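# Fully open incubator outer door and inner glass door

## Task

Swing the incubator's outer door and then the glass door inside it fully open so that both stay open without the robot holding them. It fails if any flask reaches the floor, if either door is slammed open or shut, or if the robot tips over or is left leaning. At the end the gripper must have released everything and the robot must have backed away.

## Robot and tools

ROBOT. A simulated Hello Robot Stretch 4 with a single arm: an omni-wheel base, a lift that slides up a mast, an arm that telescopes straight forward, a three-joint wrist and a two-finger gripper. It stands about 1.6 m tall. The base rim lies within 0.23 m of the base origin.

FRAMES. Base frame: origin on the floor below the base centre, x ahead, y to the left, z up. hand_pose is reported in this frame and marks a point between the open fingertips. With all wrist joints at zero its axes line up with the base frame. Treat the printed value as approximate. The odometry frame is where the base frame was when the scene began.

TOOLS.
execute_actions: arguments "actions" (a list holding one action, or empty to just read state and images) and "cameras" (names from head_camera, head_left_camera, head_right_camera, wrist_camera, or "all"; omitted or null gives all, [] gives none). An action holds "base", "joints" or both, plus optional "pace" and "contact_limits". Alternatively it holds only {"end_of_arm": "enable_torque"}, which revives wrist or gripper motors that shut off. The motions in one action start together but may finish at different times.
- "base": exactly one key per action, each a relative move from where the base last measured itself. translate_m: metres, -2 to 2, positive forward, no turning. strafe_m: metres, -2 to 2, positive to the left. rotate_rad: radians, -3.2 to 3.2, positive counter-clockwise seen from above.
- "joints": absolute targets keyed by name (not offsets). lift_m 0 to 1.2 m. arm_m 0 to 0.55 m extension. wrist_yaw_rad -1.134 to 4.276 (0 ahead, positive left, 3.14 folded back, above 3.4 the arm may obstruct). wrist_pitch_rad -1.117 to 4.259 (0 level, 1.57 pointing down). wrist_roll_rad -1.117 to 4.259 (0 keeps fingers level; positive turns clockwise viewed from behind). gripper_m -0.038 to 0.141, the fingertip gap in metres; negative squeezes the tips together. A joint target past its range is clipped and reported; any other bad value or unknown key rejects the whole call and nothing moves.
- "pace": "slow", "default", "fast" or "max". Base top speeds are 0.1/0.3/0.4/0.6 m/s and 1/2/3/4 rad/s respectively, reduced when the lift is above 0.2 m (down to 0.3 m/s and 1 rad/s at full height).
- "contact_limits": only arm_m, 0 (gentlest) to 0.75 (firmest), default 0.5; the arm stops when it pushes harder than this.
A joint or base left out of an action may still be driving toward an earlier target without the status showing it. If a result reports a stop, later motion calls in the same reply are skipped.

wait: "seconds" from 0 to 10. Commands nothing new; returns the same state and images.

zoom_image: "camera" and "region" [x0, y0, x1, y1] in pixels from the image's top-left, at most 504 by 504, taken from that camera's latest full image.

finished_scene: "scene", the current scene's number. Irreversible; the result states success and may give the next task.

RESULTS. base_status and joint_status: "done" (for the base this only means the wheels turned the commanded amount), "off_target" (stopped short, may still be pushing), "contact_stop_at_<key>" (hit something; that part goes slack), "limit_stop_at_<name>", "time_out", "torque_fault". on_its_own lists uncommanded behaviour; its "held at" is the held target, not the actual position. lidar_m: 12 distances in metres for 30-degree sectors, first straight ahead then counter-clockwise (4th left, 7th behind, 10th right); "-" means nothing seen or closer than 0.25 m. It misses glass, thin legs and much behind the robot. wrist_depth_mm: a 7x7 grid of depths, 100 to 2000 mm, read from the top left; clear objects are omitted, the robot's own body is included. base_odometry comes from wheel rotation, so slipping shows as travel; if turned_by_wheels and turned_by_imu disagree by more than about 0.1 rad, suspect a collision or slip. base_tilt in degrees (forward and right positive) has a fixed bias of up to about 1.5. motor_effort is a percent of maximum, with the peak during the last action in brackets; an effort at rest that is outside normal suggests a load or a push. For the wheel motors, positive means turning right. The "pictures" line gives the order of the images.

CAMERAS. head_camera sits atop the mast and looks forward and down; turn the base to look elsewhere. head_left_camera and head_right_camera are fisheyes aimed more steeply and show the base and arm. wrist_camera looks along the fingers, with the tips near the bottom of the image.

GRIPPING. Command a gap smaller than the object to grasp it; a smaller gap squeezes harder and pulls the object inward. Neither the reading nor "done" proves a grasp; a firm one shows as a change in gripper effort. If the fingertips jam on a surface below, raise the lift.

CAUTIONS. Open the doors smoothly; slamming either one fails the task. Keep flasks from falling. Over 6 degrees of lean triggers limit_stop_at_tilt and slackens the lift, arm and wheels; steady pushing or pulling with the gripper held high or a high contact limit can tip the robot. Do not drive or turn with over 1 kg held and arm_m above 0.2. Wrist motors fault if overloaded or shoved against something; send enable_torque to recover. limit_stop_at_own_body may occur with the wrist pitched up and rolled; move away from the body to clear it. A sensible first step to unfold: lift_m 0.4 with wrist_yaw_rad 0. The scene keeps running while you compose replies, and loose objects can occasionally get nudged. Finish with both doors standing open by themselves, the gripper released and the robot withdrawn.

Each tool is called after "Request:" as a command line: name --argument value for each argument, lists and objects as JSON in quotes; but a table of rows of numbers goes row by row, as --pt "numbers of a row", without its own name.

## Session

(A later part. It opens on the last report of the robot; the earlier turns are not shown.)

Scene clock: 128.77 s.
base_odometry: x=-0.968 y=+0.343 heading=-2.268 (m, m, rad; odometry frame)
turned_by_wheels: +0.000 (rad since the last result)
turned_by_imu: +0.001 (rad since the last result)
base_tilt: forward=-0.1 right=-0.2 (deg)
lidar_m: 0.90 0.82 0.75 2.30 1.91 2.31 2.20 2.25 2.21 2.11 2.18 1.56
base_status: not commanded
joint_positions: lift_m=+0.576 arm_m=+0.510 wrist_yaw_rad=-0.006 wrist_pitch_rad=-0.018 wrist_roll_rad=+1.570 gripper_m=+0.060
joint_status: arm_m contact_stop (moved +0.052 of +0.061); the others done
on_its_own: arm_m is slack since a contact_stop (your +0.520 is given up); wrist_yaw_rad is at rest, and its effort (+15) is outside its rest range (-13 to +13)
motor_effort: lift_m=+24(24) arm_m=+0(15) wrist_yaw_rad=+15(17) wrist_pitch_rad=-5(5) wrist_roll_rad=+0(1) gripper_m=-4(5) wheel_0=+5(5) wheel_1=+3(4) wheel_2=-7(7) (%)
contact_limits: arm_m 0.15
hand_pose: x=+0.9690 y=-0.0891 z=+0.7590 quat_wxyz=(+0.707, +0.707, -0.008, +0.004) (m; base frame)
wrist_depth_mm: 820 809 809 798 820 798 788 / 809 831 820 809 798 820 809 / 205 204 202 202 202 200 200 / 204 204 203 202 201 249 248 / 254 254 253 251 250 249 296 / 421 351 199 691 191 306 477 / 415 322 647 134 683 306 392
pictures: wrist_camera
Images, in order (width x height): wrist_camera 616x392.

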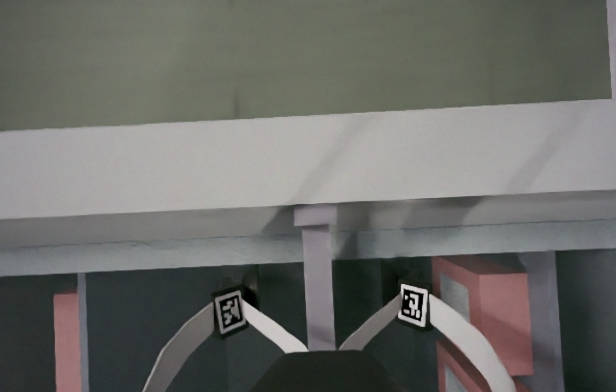

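Request:
execute_actions --actions '[{"joints":{"gripper_m":-0.025,"arm_m":0.505}}]' --cameras '["wrist_camera"]'

Request:
execute_actions --actions '[{"joints":{"arm_m":0.45},"pace":"slow","contact_limits":{"arm_m":0.3}}]' --cameras '["head_camera","wrist_camera"]'

Scene clock: 131.00 s.
base_odometry: x=-0.969 y=+0.342 heading=-2.268 (m, m, rad; odometry frame)
turned_by_wheels: +0.000 (rad since the last result)
turned_by_imu: +0.001 (rad since the last result)
base_tilt: forward=+0.0 right=-0.2 (deg)
lidar_m: 0.90 0.82 0.73 2.30 1.91 2.29 2.19 2.27 2.21 2.12 2.18 1.57
base_status: not commanded
joint_positions: lift_m=+0.576 arm_m=+0.506 wrist_yaw_rad=+0.004 wrist_pitch_rad=-0.018 wrist_roll_rad=+1.570 gripper_m=-0.024
joint_status: all done
motor_effort: lift_m=+24(24) arm_m=-7(8) wrist_yaw_rad=-12(14) wrist_pitch_rad=-4(4) wrist_roll_rad=+1(0) gripper_m=-28(26) wheel_0=+0(5) wheel_1=-1(3) wheel_2=+2(7) (%)
hand_pose: x=+0.9658 y=-0.0864 z=+0.7591 quat_wxyz=(+0.707, +0.707, -0.005, +0.008) (m; base frame)
wrist_depth_mm: 820 820 809 809 798 809 809 / 820 798 809 788 798 798 809 / 205 206 204 204 202 202 202 / 206 205 204 204 203 251 250 / 256 255 256 252 252 307 296 / 439 349 473 210 182 307 477 / 436 301 603 157 691 306 392
pictures: wrist_camera
Images, in order (width x height): wrist_camera 616x392.

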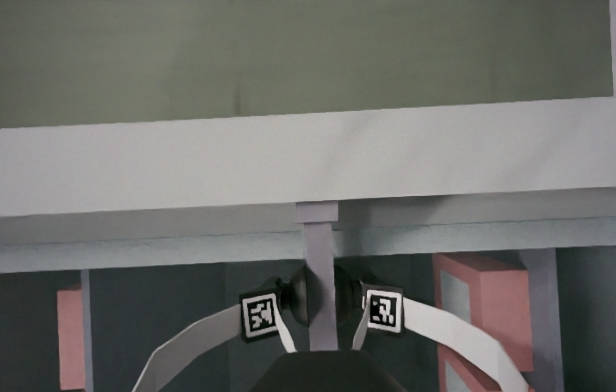

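Scene clock: 132.77 s.
base_odometry: x=-0.969 y=+0.343 heading=-2.268 (m, m, rad; odometry frame)
turned_by_wheels: +0.000 (rad since the last result)
turned_by_imu: +0.000 (rad since the last result)
base_tilt: forward=-0.1 right=-0.1 (deg)
lidar_m: 0.90 0.84 0.74 2.31 1.90 2.30 2.19 2.27 2.21 2.12 2.19 1.58
base_status: not commanded
joint_positions: lift_m=+0.576 arm_m=+0.451 wrist_yaw_rad=+0.000 wrist_pitch_rad=-0.017 wrist_roll_rad=+1.570 gripper_m=-0.024
joint_status: all done
motor_effort: lift_m=+23(23) arm_m=-7(13) wrist_yaw_rad=-3(13) wrist_pitch_rad=-6(6) wrist_roll_rad=+0(0) gripper_m=-18(28) wheel_0=+0(0) wheel_1=-1(1) wheel_2=-1(3) (%)
contact_limits: arm_m 0.3
hand_pose: x=+0.9107 y=-0.0873 z=+0.7590 quat_wxyz=(+0.707, +0.707, -0.006, +0.006) (m; base frame)
wrist_depth_mm: 904 878 866 866 854 854 854 / 854 878 866 866 842 854 854 / 891 854 259 259 258 257 257 / 260 259 262 260 257 306 303 / 312 310 310 309 430 359 517 / 480 379 521 200 183 362 535 / 473 375 609 146 732 336 544
pictures: head_camera, wrist_camera
Images, in order (width x height): head_camera 420x560, wrist_camera 616x392.

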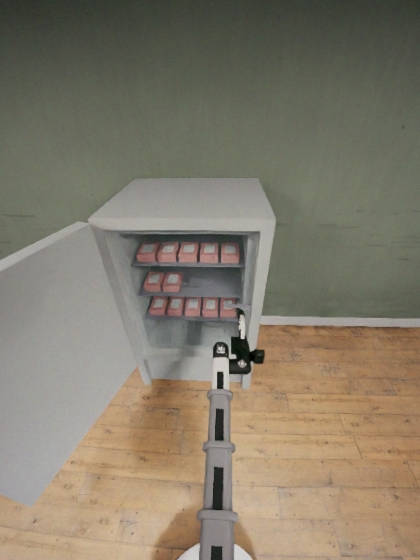

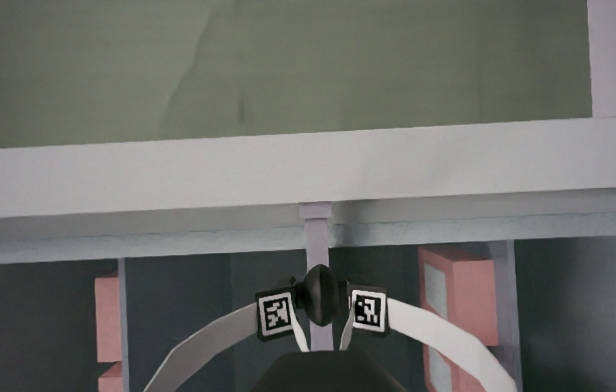

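Request:
execute_actions --actions '[{"base":{"strafe_m":0.04},"joints":{"arm_m":0.36,"wrist_roll_rad":0,"lift_m":0.55}}]' --cameras '["wrist_camera"]'

Request:
zoom_image --camera "wrist_camera" --region '[200,130,440,290]'

Scene clock: 136.27 s.
base_odometry: x=-0.938 y=+0.317 heading=-2.268 (m, m, rad; odometry frame)
turned_by_wheels: +0.000 (rad since the last result)
turned_by_imu: +0.001 (rad since the last result)
base_tilt: forward=+0.0 right=+0.0 (deg)
lidar_m: 0.92 0.80 0.71 2.31 1.87 2.31 2.20 2.27 2.23 2.16 2.18 1.60
base_status: done
joint_positions: lift_m=+0.550 arm_m=+0.361 wrist_yaw_rad=+0.000 wrist_pitch_rad=-0.017 wrist_roll_rad=+0.000 gripper_m=-0.024
joint_status: all done
motor_effort: lift_m=+15(23) arm_m=-7(13) wrist_yaw_rad=-2(3) wrist_pitch_rad=-5(6) wrist_roll_rad=-3(6) gripper_m=-17(18) wheel_0=+0(9) wheel_1=-1(6) wheel_2=+0(0) (%)
hand_pose: x=+0.8207 y=-0.0874 z=+0.7335 quat_wxyz=(+1.000, +0.000, -0.009, +0.000) (m; base frame)
wrist_depth_mm: 634 654 661 640 384 960 931 / 452 455 473 488 394 931 946 / 634 842 831 842 399 946 931 / 609 842 854 842 364 931 931 / 621 842 842 842 377 946 931 / 585 585 554 200 183 960 946 / 459 459 455 147 399 347 960
pictures: wrist_camera
Images, in order (width x height): wrist_camera 616x392.

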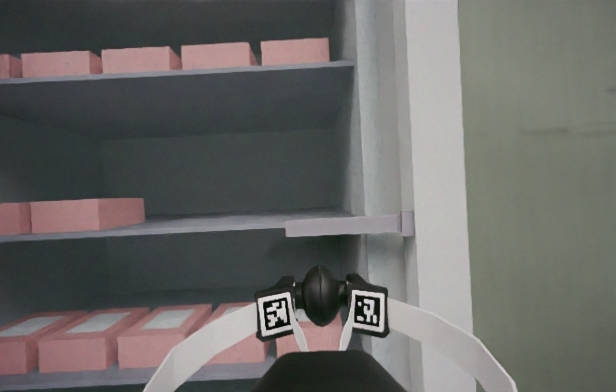

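Region (200, 130, 440, 290) of wrist_camera's 616x392 image, scaled by 2.100.

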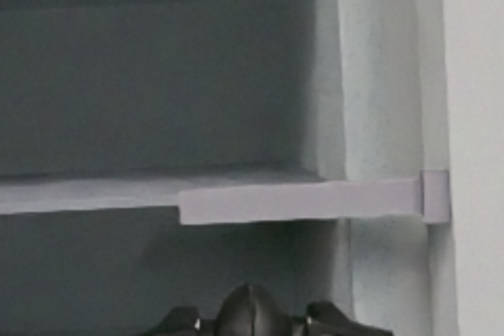

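Request:
execute_actions --actions '[{"joints":{"lift_m":0.63}}]' --cameras '[]'

Request:
execute_actions --actions '[{"joints":{"arm_m":0.49},"contact_limits":{"arm_m":0.15}}]' --cameras '["wrist_camera"]'

Request:
execute_actions --actions '[{"joints":{"lift_m":0.55},"pace":"slow"}]' --cameras '["head_camera","wrist_camera"]'

Scene clock: 138.27 s.
base_odometry: x=-0.938 y=+0.317 heading=-2.268 (m, m, rad; odometry frame)
turned_by_wheels: +0.000 (rad since the last result)
turned_by_imu: +0.001 (rad since the last result)
base_tilt: forward=+0.0 right=-0.1 (deg)
lidar_m: 0.91 0.79 0.71 2.31 1.88 2.30 2.19 2.28 2.27 2.15 2.17 1.59
base_status: not commanded
joint_positions: lift_m=+0.630 arm_m=+0.361 wrist_yaw_rad=+0.000 wrist_pitch_rad=-0.017 wrist_roll_rad=+0.000 gripper_m=-0.024
joint_status: all done
motor_effort: lift_m=+24(26) arm_m=-7(7) wrist_yaw_rad=-2(3) wrist_pitch_rad=-6(7) wrist_roll_rad=-2(1) gripper_m=-18(17) wheel_0=+0(0) wheel_1=-1(1) wheel_2=+0(0) (%)
hand_pose: x=+0.8207 y=-0.0874 z=+0.8129 quat_wxyz=(+1.000, +0.000, -0.009, +0.000) (m; base frame)
wrist_depth_mm: 508 521 530 539 384 946 946 / 634 750 788 723 392 960 946 / 455 455 488 477 397 946 946 / 661 854 831 854 397 960 931 / 580 654 750 676 397 946 946 / 564 798 455 200 183 960 931 / 569 554 504 147 399 347 931
pictures: none
No camera images: the call's "cameras" was empty. Leave "cameras" out to get every camera's image.

Scene clock: 139.70 s.
base_odometry: x=-0.938 y=+0.317 heading=-2.268 (m, m, rad; odometry frame)
turned_by_wheels: +0.000 (rad since the last result)
turned_by_imu: +0.000 (rad since the last result)
base_tilt: forward=+0.0 right=-0.1 (deg)
lidar_m: 0.91 0.79 0.70 2.30 1.87 2.32 2.18 2.27 2.27 2.16 2.18 1.59
base_status: not commanded
joint_positions: lift_m=+0.630 arm_m=+0.489 wrist_yaw_rad=+0.000 wrist_pitch_rad=-0.017 wrist_roll_rad=+0.000 gripper_m=-0.024
joint_status: all done
motor_effort: lift_m=+23(24) arm_m=+7(8) wrist_yaw_rad=-2(2) wrist_pitch_rad=-6(6) wrist_roll_rad=-1(1) gripper_m=-18(18) wheel_0=+0(0) wheel_1=-1(1) wheel_2=+0(0) (%)
contact_limits: arm_m 0.15
hand_pose: x=+0.9481 y=-0.0874 z=+0.8129 quat_wxyz=(+1.000, +0.000, -0.009, +0.000) (m; base frame)
wrist_depth_mm: 508 517 525 535 267 218 809 / 332 332 329 329 267 218 820 / 375 397 427 459 268 220 820 / 654 723 707 707 271 219 809 / 615 723 707 683 272 220 820 / 345 387 368 200 183 220 820 / 591 585 564 147 231 219 820
pictures: wrist_camera
Images, in order (width x height): wrist_camera 616x392.

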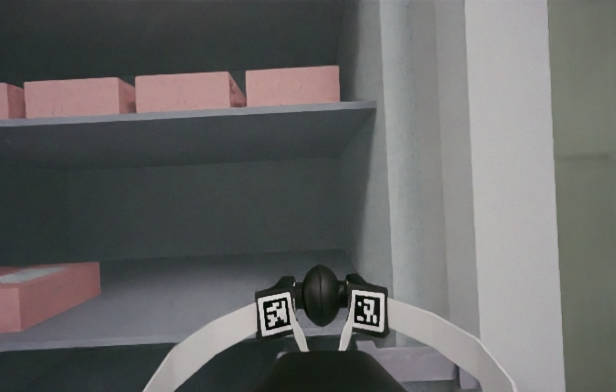

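Scene clock: 141.23 s.
base_odometry: x=-0.938 y=+0.317 heading=-2.268 (m, m, rad; odometry frame)
turned_by_wheels: +0.000 (rad since the last result)
turned_by_imu: +0.001 (rad since the last result)
base_tilt: forward=-0.1 right=+0.0 (deg)
lidar_m: 0.91 0.79 0.71 2.29 1.88 2.30 2.20 2.27 2.26 2.16 2.18 1.58
base_status: not commanded
joint_positions: lift_m=+0.550 arm_m=+0.489 wrist_yaw_rad=-0.001 wrist_pitch_rad=-0.017 wrist_roll_rad=+0.000 gripper_m=-0.024
joint_status: all done
motor_effort: lift_m=+15(20) arm_m=+7(7) wrist_yaw_rad=+0(0) wrist_pitch_rad=-7(5) wrist_roll_rad=-1(1) gripper_m=-18(18) wheel_0=+0(0) wheel_1=+0(1) wheel_2=+0(1) (%)
hand_pose: x=+0.9480 y=-0.0876 z=+0.7336 quat_wxyz=(+1.000, +0.000, -0.009, +0.000) (m; base frame)
wrist_depth_mm: 329 327 327 327 268 219 820 / 436 449 466 484 268 219 809 / 634 707 707 699 268 219 820 / 591 715 715 715 270 219 820 / 384 723 715 317 232 220 820 / 615 723 691 200 182 220 809 / 394 379 343 148 271 220 820
pictures: head_camera, wrist_camera
Images, in order (width x height): head_camera 420x560, wrist_camera 616x392.

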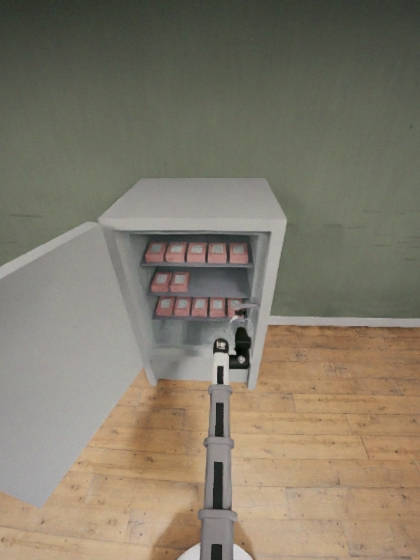

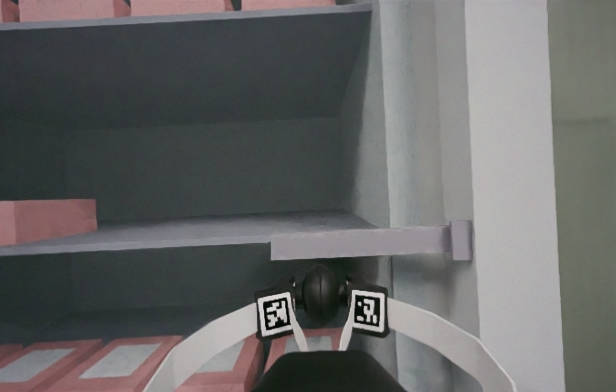

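Request:
execute_actions --actions '[{"base":{"strafe_m":0.015},"joints":{"arm_m":0.42,"wrist_roll_rad":1.57,"lift_m":0.576,"gripper_m":0.05}}]' --cameras '["wrist_camera"]'

Request:
execute_actions --actions '[{"joints":{"arm_m":0.55},"contact_limits":{"arm_m":0.15},"pace":"slow"}]' --cameras '["wrist_camera","head_camera"]'

Scene clock: 144.00 s.
base_odometry: x=-0.926 y=+0.307 heading=-2.268 (m, m, rad; odometry frame)
turned_by_wheels: +0.000 (rad since the last result)
turned_by_imu: +0.001 (rad since the last result)
base_tilt: forward=+0.1 right=-0.2 (deg)
lidar_m: 0.91 0.77 0.69 2.30 1.87 2.29 2.19 2.27 2.28 2.17 2.18 1.58
base_status: done
joint_positions: lift_m=+0.576 arm_m=+0.421 wrist_yaw_rad=+0.000 wrist_pitch_rad=-0.017 wrist_roll_rad=+1.570 gripper_m=+0.050
joint_status: all done
motor_effort: lift_m=+24(26) arm_m=-7(7) wrist_yaw_rad=-2(0) wrist_pitch_rad=-5(6) wrist_roll_rad=+0(3) gripper_m=-6(19) wheel_0=-1(8) wheel_1=-1(6) wheel_2=+0(1) (%)
hand_pose: x=+0.8806 y=-0.0874 z=+0.7589 quat_wxyz=(+0.707, +0.707, -0.006, +0.006) (m; base frame)
wrist_depth_mm: 917 904 904 904 878 878 904 / 891 293 290 290 289 289 287 / 293 294 301 298 336 334 336 / 343 370 496 343 530 402 512 / 480 413 676 768 699 392 530 / 480 407 199 768 193 392 530 / 477 397 640 135 715 392 539
pictures: wrist_camera
Images, in order (width x height): wrist_camera 616x392.

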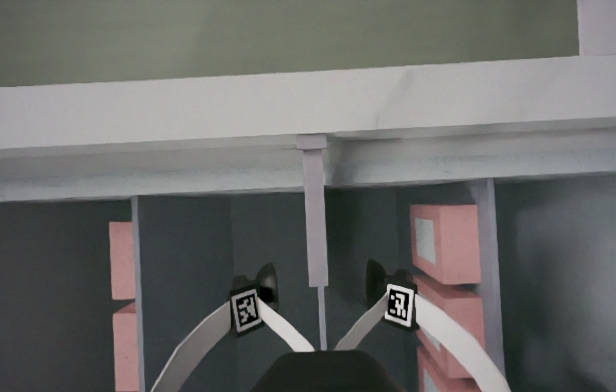

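Scene clock: 145.87 s.
base_odometry: x=-0.926 y=+0.307 heading=-2.268 (m, m, rad; odometry frame)
turned_by_wheels: +0.000 (rad since the last result)
turned_by_imu: +0.001 (rad since the last result)
base_tilt: forward=+0.0 right=+0.0 (deg)
lidar_m: 0.91 0.79 0.69 2.30 1.87 2.30 2.18 2.26 2.28 2.19 2.18 1.60
base_status: not commanded
joint_positions: lift_m=+0.576 arm_m=+0.511 wrist_yaw_rad=-0.006 wrist_pitch_rad=-0.018 wrist_roll_rad=+1.570 gripper_m=+0.050
joint_status: arm_m contact_stop (moved +0.089 of +0.129)
joint sent to its limit — the command would take arm_m past its upper limit, so that joint was sent only as far as its limit.
on_its_own: arm_m is slack since a contact_stop (your +0.550 is given up); wrist_yaw_rad is at rest, and its effort (+15) is outside its rest range (-13 to +13)
motor_effort: lift_m=+24(24) arm_m=+0(14) wrist_yaw_rad=+15(24) wrist_pitch_rad=-5(6) wrist_roll_rad=+0(1) gripper_m=-5(4) wheel_0=+5(5) wheel_1=+2(4) wheel_2=-6(8) (%)
contact_limits: arm_m 0.15
hand_pose: x=+0.9694 y=-0.0891 z=+0.7590 quat_wxyz=(+0.707, +0.707, -0.008, +0.004) (m; base frame)
wrist_depth_mm: 820 205 204 204 202 201 201 / 206 204 204 203 202 200 200 / 255 253 253 251 250 250 249 / 272 317 496 287 591 327 466 / 427 357 676 691 691 306 484 / 421 351 197 691 191 306 477 / 415 322 640 135 691 306 394
pictures: head_camera, wrist_camera
Images, in order (width x height): head_camera 420x560, wrist_camera 616x392.

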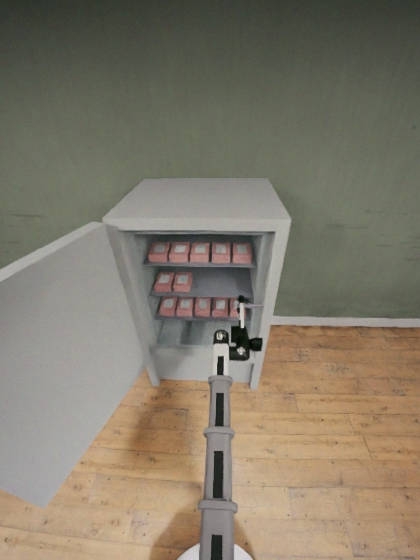

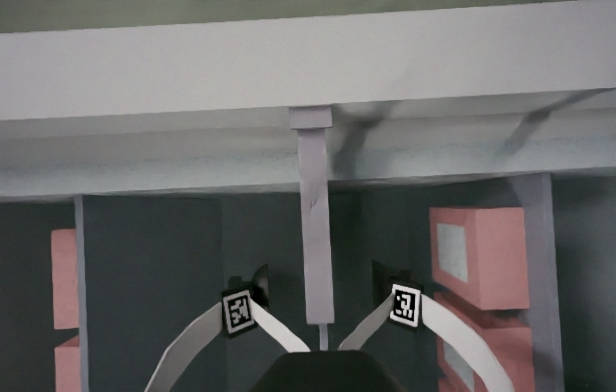

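Request:
execute_actions --actions '[{"joints":{"gripper_m":-0.03,"arm_m":0.508}}]' --cameras '[]'

Request:
execute_actions --actions '[{"joints":{"lift_m":0.545},"pace":"slow"}]' --cameras '["wrist_camera","head_camera"]'

Scene clock: 148.13 s.
base_odometry: x=-0.926 y=+0.307 heading=-2.268 (m, m, rad; odometry frame)
turned_by_wheels: +0.000 (rad since the last result)
turned_by_imu: +0.000 (rad since the last result)
base_tilt: forward=+0.1 right=-0.1 (deg)
lidar_m: 0.91 0.78 0.68 2.31 1.88 2.28 2.20 2.27 2.26 2.17 2.17 1.58
base_status: not commanded
joint_positions: lift_m=+0.576 arm_m=+0.509 wrist_yaw_rad=+0.004 wrist_pitch_rad=-0.018 wrist_roll_rad=+1.570 gripper_m=-0.029
joint_status: all done
motor_effort: lift_m=+23(24) arm_m=-4(3) wrist_yaw_rad=-13(15) wrist_pitch_rad=-4(9) wrist_roll_rad=+0(0) gripper_m=-28(28) wheel_0=-2(5) wheel_1=-1(3) wheel_2=+3(6) (%)
hand_pose: x=+0.9684 y=-0.0863 z=+0.7592 quat_wxyz=(+0.707, +0.707, -0.005, +0.008) (m; base frame)
wrist_depth_mm: 204 203 202 201 200 199 199 / 204 204 202 201 200 199 198 / 254 253 252 249 249 248 248 / 291 314 539 349 597 320 469 / 421 351 683 691 683 301 484 / 424 349 473 209 182 317 384 / 436 303 597 153 683 303 392
pictures: none
No camera images: the call's "cameras" was empty. Leave "cameras" out to get every camera's image.

Scene clock: 149.20 s.
base_odometry: x=-0.926 y=+0.307 heading=-2.268 (m, m, rad; odometry frame)
turned_by_wheels: +0.000 (rad since the last result)
turned_by_imu: +0.000 (rad since the last result)
base_tilt: forward=+0.0 right=-0.1 (deg)
lidar_m: 0.91 0.78 0.69 2.29 1.87 2.29 2.20 2.25 2.25 2.19 2.17 1.59
base_status: not commanded
joint_positions: lift_m=+0.546 arm_m=+0.509 wrist_yaw_rad=+0.003 wrist_pitch_rad=-0.041 wrist_roll_rad=+1.570 gripper_m=-0.029
joint_status: all done
on_its_own: wrist_pitch_rad is at rest, and its effort (+63) is outside its rest range (-23 to +23)
motor_effort: lift_m=+6(23) arm_m=-4(4) wrist_yaw_rad=-12(13) wrist_pitch_rad=+63(64) wrist_roll_rad=+0(0) gripper_m=-27(27) wheel_0=-2(2) wheel_1=-2(2) wheel_2=+3(3) (%)
hand_pose: x=+0.9682 y=-0.0864 z=+0.7362 quat_wxyz=(+0.707, +0.707, -0.013, +0.016) (m; base frame)
wrist_depth_mm: 854 208 205 201 198 195 193 / 208 206 202 202 200 196 194 / 260 256 254 249 247 244 241 / 310 329 535 250 615 307 466 / 430 364 661 521 683 300 484 / 427 364 184 204 182 301 484 / 424 301 569 137 683 298 496
pictures: head_camera, wrist_camera
Images, in order (width x height): head_camera 420x560, wrist_camera 616x392.

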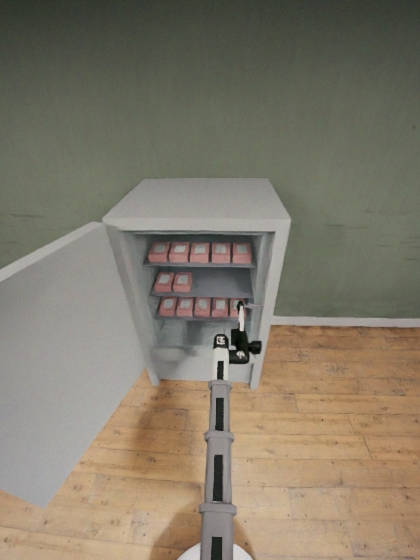

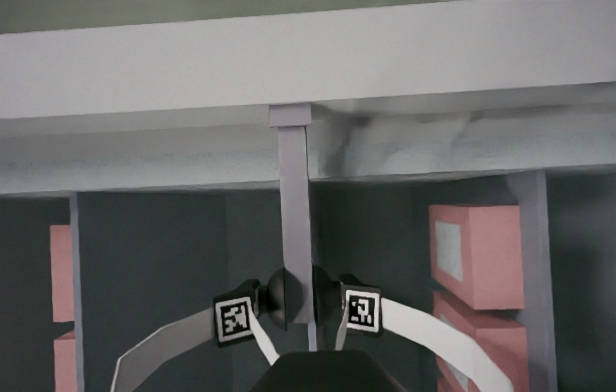

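Request:
execute_actions --actions '[{"joints":{"lift_m":0.576}}]' --cameras '[]'

Request:
execute_actions --actions '[{"joints":{"arm_m":0.485,"gripper_m":-0.038},"pace":"slow"}]' --cameras '["wrist_camera"]'

Scene clock: 150.80 s.
base_odometry: x=-0.926 y=+0.307 heading=-2.268 (m, m, rad; odometry frame)
turned_by_wheels: +0.000 (rad since the last result)
turned_by_imu: +0.000 (rad since the last result)
base_tilt: forward=+0.0 right=-0.1 (deg)
lidar_m: 0.92 0.79 0.69 2.30 1.86 2.28 2.20 2.28 2.27 2.17 2.17 1.58
base_status: not commanded
joint_positions: lift_m=+0.576 arm_m=+0.509 wrist_yaw_rad=+0.001 wrist_pitch_rad=-0.018 wrist_roll_rad=+1.570 gripper_m=-0.029
joint_status: all done
motor_effort: lift_m=+24(24) arm_m=-4(4) wrist_yaw_rad=-6(12) wrist_pitch_rad=-5(63) wrist_roll_rad=+1(1) gripper_m=-25(28) wheel_0=-2(2) wheel_1=-1(1) wheel_2=+2(3) (%)
hand_pose: x=+0.9682 y=-0.0870 z=+0.7591 quat_wxyz=(+0.707, +0.707, -0.006, +0.007) (m; base frame)
wrist_depth_mm: 206 205 203 202 202 200 199 / 204 204 203 202 201 201 200 / 254 254 253 252 250 249 248 / 287 315 544 338 591 317 469 / 424 353 683 699 683 307 484 / 424 351 184 208 182 317 477 / 433 304 640 145 691 304 394
pictures: none
No camera images: the call's "cameras" was empty. Leave "cameras" out to get every camera's image.

Scene clock: 152.03 s.
base_odometry: x=-0.926 y=+0.307 heading=-2.268 (m, m, rad; odometry frame)
turned_by_wheels: +0.000 (rad since the last result)
turned_by_imu: +0.000 (rad since the last result)
base_tilt: forward=-0.1 right=+0.0 (deg)
lidar_m: 0.91 0.80 0.68 2.31 1.87 2.26 2.20 2.26 2.26 2.19 2.18 1.59
base_status: not commanded
joint_positions: lift_m=+0.576 arm_m=+0.486 wrist_yaw_rad=+0.001 wrist_pitch_rad=-0.017 wrist_roll_rad=+1.570 gripper_m=-0.037
joint_status: all done
motor_effort: lift_m=+21(24) arm_m=-7(11) wrist_yaw_rad=-4(17) wrist_pitch_rad=-5(10) wrist_roll_rad=+1(1) gripper_m=-21(32) wheel_0=-2(2) wheel_1=+0(1) wheel_2=+0(5) (%)
hand_pose: x=+0.9457 y=-0.0873 z=+0.7591 quat_wxyz=(+0.707, +0.707, -0.006, +0.006) (m; base frame)
wrist_depth_mm: 854 831 820 820 820 224 222 / 227 226 225 224 224 224 223 / 271 276 274 271 273 272 270 / 303 317 535 320 591 329 484 / 462 353 676 715 707 327 504 / 462 351 480 200 181 325 512 / 452 327 569 134 715 320 517
pictures: wrist_camera
Images, in order (width x height): wrist_camera 616x392.

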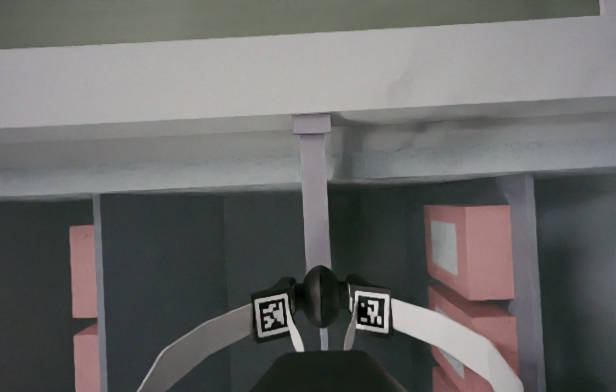

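Request:
execute_actions --actions '[{"joints":{"gripper_m":0.05}}]' --cameras '[]'

Request:
execute_actions --actions '[{"joints":{"arm_m":0.507},"pace":"slow"}]' --cameras '[]'

Request:
execute_actions --actions '[{"joints":{"gripper_m":-0.03}}]' --cameras '[]'

Request:
execute_actions --actions '[{"joints":{"lift_m":0.6},"pace":"slow"}]' --cameras '["wrist_camera"]'

Scene clock: 154.53 s.
base_odometry: x=-0.926 y=+0.307 heading=-2.268 (m, m, rad; odometry frame)
turned_by_wheels: +0.000 (rad since the last result)
turned_by_imu: +0.001 (rad since the last result)
base_tilt: forward=+0.1 right=-0.2 (deg)
lidar_m: 0.92 0.76 0.70 2.30 1.89 2.30 2.18 2.25 2.27 2.19 2.17 1.59
base_status: not commanded
joint_positions: lift_m=+0.576 arm_m=+0.486 wrist_yaw_rad=-0.003 wrist_pitch_rad=-0.017 wrist_roll_rad=+1.570 gripper_m=+0.050
joint_status: all done
motor_effort: lift_m=+21(21) arm_m=-4(7) wrist_yaw_rad=+7(7) wrist_pitch_rad=-5(7) wrist_roll_rad=+0(0) gripper_m=+0(22) wheel_0=-1(1) wheel_1=+0(0) wheel_2=-3(3) (%)
hand_pose: x=+0.9447 y=-0.0883 z=+0.7591 quat_wxyz=(+0.707, +0.707, -0.007, +0.005) (m; base frame)
wrist_depth_mm: 842 842 842 831 820 225 224 / 229 228 228 227 226 224 224 / 265 277 277 264 274 273 273 / 279 317 492 287 591 330 508 / 462 353 676 723 715 330 504 / 462 351 525 201 188 327 508 / 452 343 569 145 707 320 517
pictures: none
No camera images: the call's "cameras" was empty. Leave "cameras" out to get every camera's image.

Scene clock: 155.77 s.
base_odometry: x=-0.926 y=+0.307 heading=-2.268 (m, m, rad; odometry frame)
turned_by_wheels: +0.000 (rad since the last result)
turned_by_imu: +0.010 (rad since the last result)
base_tilt: forward=+0.1 right=-0.1 (deg)
lidar_m: 0.90 0.77 0.69 2.30 1.86 2.29 2.19 2.26 2.26 2.18 2.16 0.97
base_status: not commanded
joint_positions: lift_m=+0.576 arm_m=+0.486 wrist_yaw_rad=-0.001 wrist_pitch_rad=-0.017 wrist_roll_rad=+1.570 gripper_m=+0.050
joint_status: arm_m contact_stop (moved +0.000 of +0.021)
on_its_own: arm_m is slack since a contact_stop (your +0.507 is given up)
motor_effort: lift_m=+21(22) arm_m=+0(21) wrist_yaw_rad=+0(63) wrist_pitch_rad=-6(7) wrist_roll_rad=+0(0) gripper_m=-5(6) wheel_0=-1(5) wheel_1=-1(6) wheel_2=-1(17) (%)
hand_pose: x=+0.9454 y=-0.0876 z=+0.7590 quat_wxyz=(+0.707, +0.707, -0.006, +0.006) (m; base frame)
wrist_depth_mm: 842 228 225 225 224 224 222 / 228 226 225 225 224 224 230 / 278 276 276 273 276 273 271 / 427 338 554 647 668 329 525 / 462 355 668 715 691 329 508 / 455 351 200 715 193 330 517 / 455 336 647 135 707 330 517
pictures: none
No camera images: the call's "cameras" was empty. Leave "cameras" out to get every camera's image.

not run: a stop came earlier in this reply.

not run: a stop came earlier in this reply.

Request:
execute_actions --actions '[]'

Scene clock: 156.30 s.
base_odometry: x=-0.926 y=+0.307 heading=-2.268 (m, m, rad; odometry frame)
turned_by_wheels: +0.000 (rad since the last result)
turned_by_imu: +0.000 (rad since the last result)
base_tilt: forward=+0.2 right=+0.0 (deg)
lidar_m: 0.91 0.75 0.67 2.31 1.84 2.30 2.20 2.26 2.26 2.19 2.15 0.97
base_status: not commanded
joint_positions: lift_m=+0.576 arm_m=+0.486 wrist_yaw_rad=-0.001 wrist_pitch_rad=-0.017 wrist_roll_rad=+1.570 gripper_m=+0.050
joint_status: arm_m contact_stop (moved +0.000 of +0.021)
on_its_own: arm_m is slack since a contact_stop (your +0.507 is given up)
motor_effort: lift_m=+21(22) arm_m=+0(21) wrist_yaw_rad=+0(63) wrist_pitch_rad=-8(7) wrist_roll_rad=+0(0) gripper_m=-4(6) wheel_0=-1(5) wheel_1=+0(6) wheel_2=+0(17) (%)
hand_pose: x=+0.9454 y=-0.0876 z=+0.7590 quat_wxyz=(+0.707, +0.707, -0.006, +0.006) (m; base frame)
wrist_depth_mm: 842 228 226 224 224 222 222 / 226 229 226 225 224 224 231 / 278 277 276 274 274 272 273 / 427 338 549 668 676 330 517 / 466 355 676 715 691 330 504 / 455 351 199 715 193 330 512 / 455 336 640 135 715 329 517
pictures: head_camera, head_left_camera, head_right_camera, wrist_camera
Images, in order (width x height): head_camera 420x560, head_left_camera 420x672, head_right_camera 420x672, wrist_camera 616x392.

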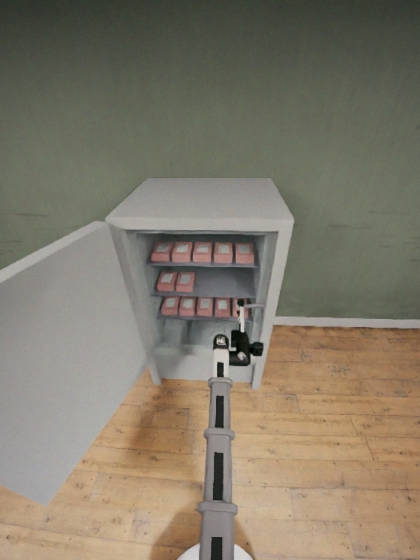

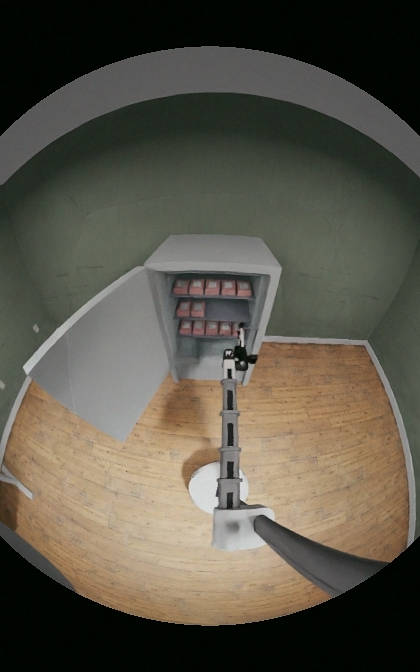

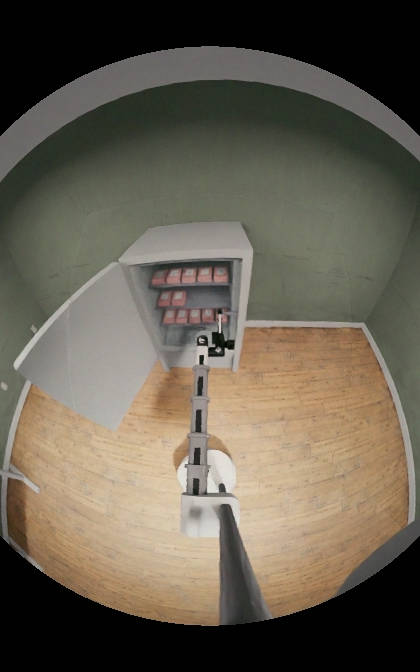

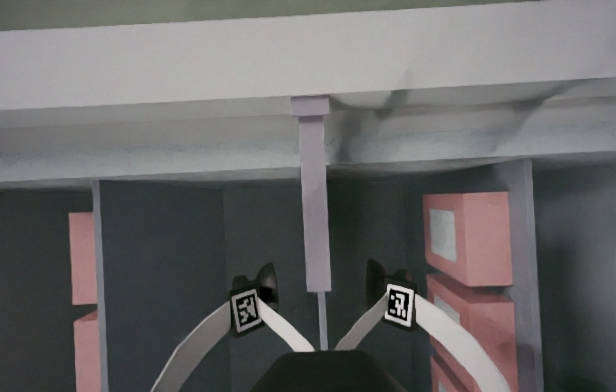

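Request:
execute_actions --actions '[{"base":{"strafe_m":-0.015},"joints":{"arm_m":0.46}}]' --cameras '[]'

Request:
execute_actions --actions '[{"joints":{"arm_m":0.5},"pace":"slow","contact_limits":{"arm_m":0.3}}]' --cameras '["wrist_camera"]'

Request:
execute_actions --actions '[{"joints":{"gripper_m":-0.03}}]' --cameras '[]'

Request:
execute_actions --actions '[{"joints":{"lift_m":0.6},"pace":"slow"}]' --cameras '["wrist_camera"]'

Scene clock: 158.23 s.
base_odometry: x=-0.938 y=+0.317 heading=-2.268 (m, m, rad; odometry frame)
turned_by_wheels: +0.000 (rad since the last result)
turned_by_imu: +0.001 (rad since the last result)
base_tilt: forward=-0.1 right=-0.1 (deg)
lidar_m: 0.91 0.79 0.70 2.30 1.87 2.28 2.19 2.27 2.26 2.16 2.17 1.60
base_status: done
joint_positions: lift_m=+0.576 arm_m=+0.461 wrist_yaw_rad=+0.000 wrist_pitch_rad=-0.017 wrist_roll_rad=+1.570 gripper_m=+0.050
joint_status: all done
motor_effort: lift_m=+22(21) arm_m=-7(9) wrist_yaw_rad=-2(0) wrist_pitch_rad=-8(5) wrist_roll_rad=+0(0) gripper_m=-4(4) wheel_0=-1(6) wheel_1=+0(6) wheel_2=-1(2) (%)
hand_pose: x=+0.9206 y=-0.0875 z=+0.7590 quat_wxyz=(+0.707, +0.707, -0.006, +0.006) (m; base frame)
wrist_depth_mm: 854 854 854 854 854 842 854 / 252 252 251 249 249 248 247 / 252 267 285 259 297 297 296 / 303 310 500 298 504 353 508 / 484 359 676 741 691 355 530 / 477 359 200 732 193 355 535 / 473 357 634 135 732 338 544
pictures: none
No camera images: the call's "cameras" was empty. Leave "cameras" out to get every camera's image.

Scene clock: 159.77 s.
base_odometry: x=-0.938 y=+0.317 heading=-2.268 (m, m, rad; odometry frame)
turned_by_wheels: +0.000 (rad since the last result)
turned_by_imu: +0.000 (rad since the last result)
base_tilt: forward=+0.2 right=-0.1 (deg)
lidar_m: 0.91 0.80 0.69 2.29 1.87 2.29 2.20 2.28 2.27 2.16 2.14 1.60
base_status: not commanded
joint_positions: lift_m=+0.576 arm_m=+0.499 wrist_yaw_rad=+0.000 wrist_pitch_rad=-0.017 wrist_roll_rad=+1.570 gripper_m=+0.050
joint_status: all done
motor_effort: lift_m=+21(21) arm_m=+7(8) wrist_yaw_rad=-1(2) wrist_pitch_rad=-7(7) wrist_roll_rad=+1(0) gripper_m=-5(5) wheel_0=-1(1) wheel_1=+0(0) wheel_2=+0(1) (%)
contact_limits: arm_m 0.3
hand_pose: x=+0.9580 y=-0.0875 z=+0.7590 quat_wxyz=(+0.707, +0.707, -0.006, +0.006) (m; base frame)
wrist_depth_mm: 809 820 809 820 212 210 211 / 214 213 212 212 211 210 210 / 254 265 263 254 260 260 259 / 266 297 496 262 591 329 488 / 442 355 676 707 683 317 496 / 439 353 200 707 193 322 484 / 436 325 640 135 707 315 488
pictures: wrist_camera
Images, in order (width x height): wrist_camera 616x392.

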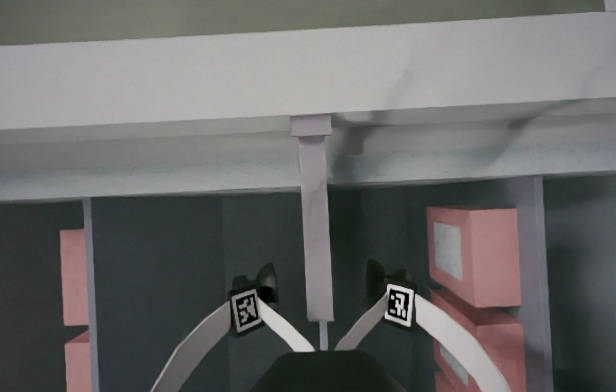

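Scene clock: 161.27 s.
base_odometry: x=-0.938 y=+0.317 heading=-2.268 (m, m, rad; odometry frame)
turned_by_wheels: +0.000 (rad since the last result)
turned_by_imu: +0.001 (rad since the last result)
base_tilt: forward=+0.0 right=-0.2 (deg)
lidar_m: 0.91 0.79 0.69 2.30 1.86 2.30 2.19 2.27 2.25 2.17 2.16 1.58
base_status: not commanded
joint_positions: lift_m=+0.576 arm_m=+0.499 wrist_yaw_rad=+0.003 wrist_pitch_rad=-0.018 wrist_roll_rad=+1.570 gripper_m=-0.029
joint_status: all done
motor_effort: lift_m=+21(21) arm_m=+3(7) wrist_yaw_rad=-11(11) wrist_pitch_rad=-4(9) wrist_roll_rad=-1(0) gripper_m=-28(28) wheel_0=-2(2) wheel_1=-1(1) wheel_2=+2(2) (%)
hand_pose: x=+0.9590 y=-0.0865 z=+0.7593 quat_wxyz=(+0.707, +0.707, -0.005, +0.007) (m; base frame)
wrist_depth_mm: 831 831 820 211 209 208 207 / 212 211 211 210 209 209 208 / 257 263 262 255 259 256 256 / 264 314 544 266 591 329 466 / 439 351 676 699 699 314 488 / 439 347 473 206 181 319 492 / 433 306 569 157 699 314 496
pictures: none
No camera images: the call's "cameras" was empty. Leave "cameras" out to get every camera's image.

Scene clock: 162.23 s.
base_odometry: x=-0.938 y=+0.317 heading=-2.268 (m, m, rad; odometry frame)
turned_by_wheels: +0.000 (rad since the last result)
turned_by_imu: +0.000 (rad since the last result)
base_tilt: forward=+0.1 right=+0.0 (deg)
lidar_m: 0.91 0.78 0.70 2.32 1.86 2.30 2.20 2.27 2.26 2.14 2.14 1.58
base_status: not commanded
joint_positions: lift_m=+0.599 arm_m=+0.499 wrist_yaw_rad=+0.002 wrist_pitch_rad=-0.001 wrist_roll_rad=+1.570 gripper_m=-0.029
joint_status: all done
on_its_own: wrist_pitch_rad is at rest, and its effort (-54) is outside its rest range (-23 to +23)
motor_effort: lift_m=+30(29) arm_m=+4(3) wrist_yaw_rad=-9(11) wrist_pitch_rad=-54(55) wrist_roll_rad=-1(0) gripper_m=-28(29) wheel_0=-2(2) wheel_1=-1(1) wheel_2=+2(2) (%)
hand_pose: x=+0.9590 y=-0.0867 z=+0.7776 quat_wxyz=(+0.707, +0.707, +0.001, +0.001) (m; base frame)
wrist_depth_mm: 798 820 820 213 212 213 213 / 209 209 211 211 212 212 213 / 254 259 259 257 262 263 262 / 258 297 530 259 597 340 469 / 436 342 691 699 699 322 488 / 433 338 512 200 181 322 492 / 449 315 597 291 640 322 397
pictures: wrist_camera
Images, in order (width x height): wrist_camera 616x392.

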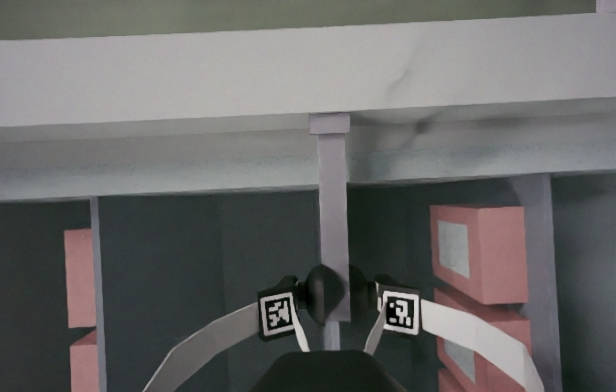

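Request:
execute_actions --actions '[{"joints":{"lift_m":0.576}}]' --cameras '[]'

Request:
execute_actions --actions '[{"base":{"strafe_m":0.02},"pace":"slow"}]' --cameras '["wrist_camera"]'

Scene clock: 163.83 s.
base_odometry: x=-0.938 y=+0.317 heading=-2.268 (m, m, rad; odometry frame)
turned_by_wheels: +0.000 (rad since the last result)
turned_by_imu: +0.000 (rad since the last result)
base_tilt: forward=+0.0 right=-0.1 (deg)
lidar_m: 0.91 0.79 0.70 2.30 1.84 2.28 2.19 2.28 2.26 2.17 2.15 1.58
base_status: not commanded
joint_positions: lift_m=+0.576 arm_m=+0.499 wrist_yaw_rad=+0.001 wrist_pitch_rad=-0.019 wrist_roll_rad=+1.570 gripper_m=-0.029
joint_status: all done
motor_effort: lift_m=+14(29) arm_m=+3(3) wrist_yaw_rad=-5(9) wrist_pitch_rad=+0(53) wrist_roll_rad=-1(1) gripper_m=-24(27) wheel_0=-2(2) wheel_1=-1(1) wheel_2=+1(2) (%)
hand_pose: x=+0.9588 y=-0.0871 z=+0.7601 quat_wxyz=(+0.707, +0.707, -0.006, +0.007) (m; base frame)
wrist_depth_mm: 831 831 820 213 210 210 208 / 214 213 211 212 210 208 207 / 257 264 263 254 258 257 256 / 265 309 530 262 603 334 469 / 436 351 654 699 707 317 484 / 439 345 469 203 180 322 496 / 433 301 559 707 691 315 500
pictures: none
No camera images: the call's "cameras" was empty. Leave "cameras" out to get every camera's image.

Scene clock: 164.93 s.
base_odometry: x=-0.923 y=+0.304 heading=-2.271 (m, m, rad; odometry frame)
turned_by_wheels: -0.003 (rad since the last result)
turned_by_imu: -0.003 (rad since the last result)
base_tilt: forward=+0.2 right=-0.1 (deg)
lidar_m: 0.91 0.77 0.68 2.31 1.85 2.30 2.18 2.26 2.27 2.18 2.15 0.99
base_status: done
joint_positions: lift_m=+0.576 arm_m=+0.499 wrist_yaw_rad=-0.016 wrist_pitch_rad=-0.019 wrist_roll_rad=+1.570 gripper_m=-0.029
joint_status: not commanded
on_its_own: wrist_yaw_rad is at rest, and its effort (+45) is outside its rest range (-13 to +13)
motor_effort: lift_m=+14(14) arm_m=+3(4) wrist_yaw_rad=+45(45) wrist_pitch_rad=-2(2) wrist_roll_rad=-1(0) gripper_m=-25(26) wheel_0=-17(17) wheel_1=-8(7) wheel_2=-10(10) (%)
hand_pose: x=+0.9573 y=-0.0921 z=+0.7600 quat_wxyz=(+0.707, +0.707, -0.012, +0.001) (m; base frame)
wrist_depth_mm: 854 854 831 219 217 217 216 / 221 220 219 218 217 215 216 / 270 268 268 265 266 264 262 / 298 314 452 307 603 330 488 / 439 353 668 707 699 319 496 / 439 347 473 206 181 317 496 / 439 303 597 156 691 314 492
pictures: wrist_camera
Images, in order (width x height): wrist_camera 616x392.

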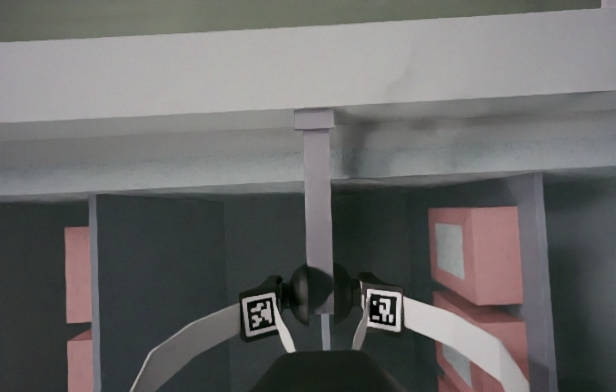

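Request:
execute_actions --actions '[{"base":{"strafe_m":-0.03},"joints":{"gripper_m":0.06,"arm_m":0.38}}]' --cameras '[]'

Request:
execute_actions --actions '[{"joints":{"wrist_roll_rad":4.25}}]' --cameras '[]'

Request:
execute_actions --actions '[{"joints":{"arm_m":0.55},"pace":"slow","contact_limits":{"arm_m":0.15}}]' --cameras '["wrist_camera","head_camera"]'

Scene clock: 167.83 s.
base_odometry: x=-0.946 y=+0.323 heading=-2.271 (m, m, rad; odometry frame)
turned_by_wheels: +0.000 (rad since the last result)
turned_by_imu: +0.001 (rad since the last result)
base_tilt: forward=-0.1 right=-0.2 (deg)
lidar_m: 0.89 0.80 0.71 2.30 1.88 2.31 2.19 2.27 2.23 2.15 2.19 1.60
base_status: done
joint_positions: lift_m=+0.576 arm_m=+0.381 wrist_yaw_rad=+0.000 wrist_pitch_rad=-0.017 wrist_roll_rad=+1.570 gripper_m=+0.060
joint_status: all done
motor_effort: lift_m=+15(15) arm_m=-7(9) wrist_yaw_rad=-2(45) wrist_pitch_rad=-7(6) wrist_roll_rad=-1(2) gripper_m=-4(27) wheel_0=+0(14) wheel_1=+0(13) wheel_2=+0(9) (%)
hand_pose: x=+0.8406 y=-0.0874 z=+0.7596 quat_wxyz=(+0.707, +0.707, -0.006, +0.006) (m; base frame)
wrist_depth_mm: 946 946 917 946 931 931 917 / 946 931 946 931 946 946 904 / 336 332 330 330 330 327 325 / 379 382 382 377 377 436 473 / 484 449 668 820 544 640 530 / 477 585 199 820 195 654 539 / 477 580 634 138 732 433 554
pictures: none
No camera images: the call's "cameras" was empty. Leave "cameras" out to get every camera's image.

Scene clock: 169.97 s.
base_odometry: x=-0.946 y=+0.323 heading=-2.271 (m, m, rad; odometry frame)
turned_by_wheels: +0.000 (rad since the last result)
turned_by_imu: +0.001 (rad since the last result)
base_tilt: forward=-0.2 right=-0.1 (deg)
lidar_m: 0.91 0.79 0.70 2.28 1.84 2.29 2.20 2.27 2.24 2.15 2.17 1.59
base_status: not commanded
joint_positions: lift_m=+0.576 arm_m=+0.381 wrist_yaw_rad=+0.000 wrist_pitch_rad=-0.017 wrist_roll_rad=+4.250 gripper_m=+0.060
joint_status: all done
motor_effort: lift_m=+15(15) arm_m=-7(7) wrist_yaw_rad=-2(2) wrist_pitch_rad=-6(6) wrist_roll_rad=+1(5) gripper_m=-4(3) wheel_0=+1(0) wheel_1=+0(0) wheel_2=+0(0) (%)
hand_pose: x=+0.8406 y=-0.0874 z=+0.7596 quat_wxyz=(-0.526, +0.850, +0.005, +0.007) (m; base frame)
wrist_depth_mm: 389 517 683 535 788 676 473 / 413 574 455 820 809 707 427 / 439 627 439 809 820 585 430 / 387 504 473 820 809 496 574 / 340 387 418 574 732 442 564 / 960 336 198 382 193 430 525 / 960 931 330 140 375 375 473
pictures: none
No camera images: the call's "cameras" was empty. Leave "cameras" out to get every camera's image.

Scene clock: 172.23 s.
base_odometry: x=-0.946 y=+0.324 heading=-2.271 (m, m, rad; odometry frame)
turned_by_wheels: +0.000 (rad since the last result)
turned_by_imu: +0.001 (rad since the last result)
base_tilt: forward=+0.0 right=-0.1 (deg)
lidar_m: 0.92 0.78 0.72 2.30 1.86 2.28 2.19 2.26 2.25 2.16 2.17 1.59
base_status: not commanded
joint_positions: lift_m=+0.576 arm_m=+0.511 wrist_yaw_rad=-0.006 wrist_pitch_rad=-0.018 wrist_roll_rad=+4.250 gripper_m=+0.060
joint_status: arm_m contact_stop (moved +0.129 of +0.169)
joint sent to its limit — the command would take arm_m past its upper limit, so that joint was sent only as far as its limit.
on_its_own: arm_m is slack since a contact_stop (your +0.550 is given up); wrist_yaw_rad is at rest, and its effort (+15) is outside its rest range (-13 to +13)
motor_effort: lift_m=+15(15) arm_m=+0(14) wrist_yaw_rad=+15(25) wrist_pitch_rad=-6(5) wrist_roll_rad=+1(0) gripper_m=-4(6) wheel_0=+6(6) wheel_1=+3(4) wheel_2=-6(8) (%)
contact_limits: arm_m 0.15
hand_pose: x=+0.9694 y=-0.0891 z=+0.7597 quat_wxyz=(-0.526, +0.850, +0.002, +0.009) (m; base frame)
wrist_depth_mm: 384 512 309 683 683 661 477 / 415 517 310 691 683 676 418 / 442 312 384 691 683 591 384 / 347 314 597 691 683 492 342 / 258 301 413 462 683 433 310 / 250 256 200 300 193 357 300 / 208 226 253 134 324 307 303
pictures: head_camera, wrist_camera
Images, in order (width x height): head_camera 420x560, wrist_camera 616x392.

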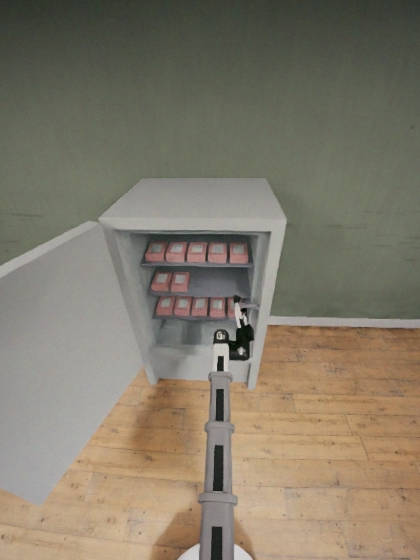

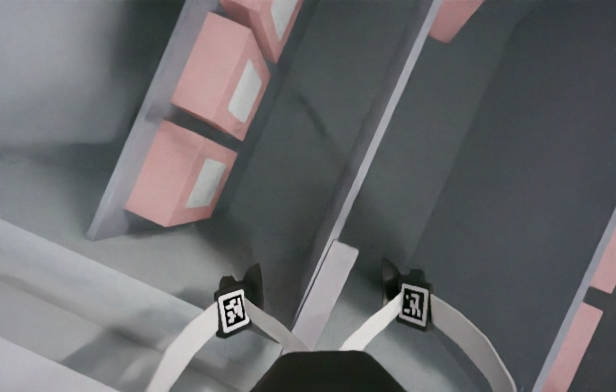

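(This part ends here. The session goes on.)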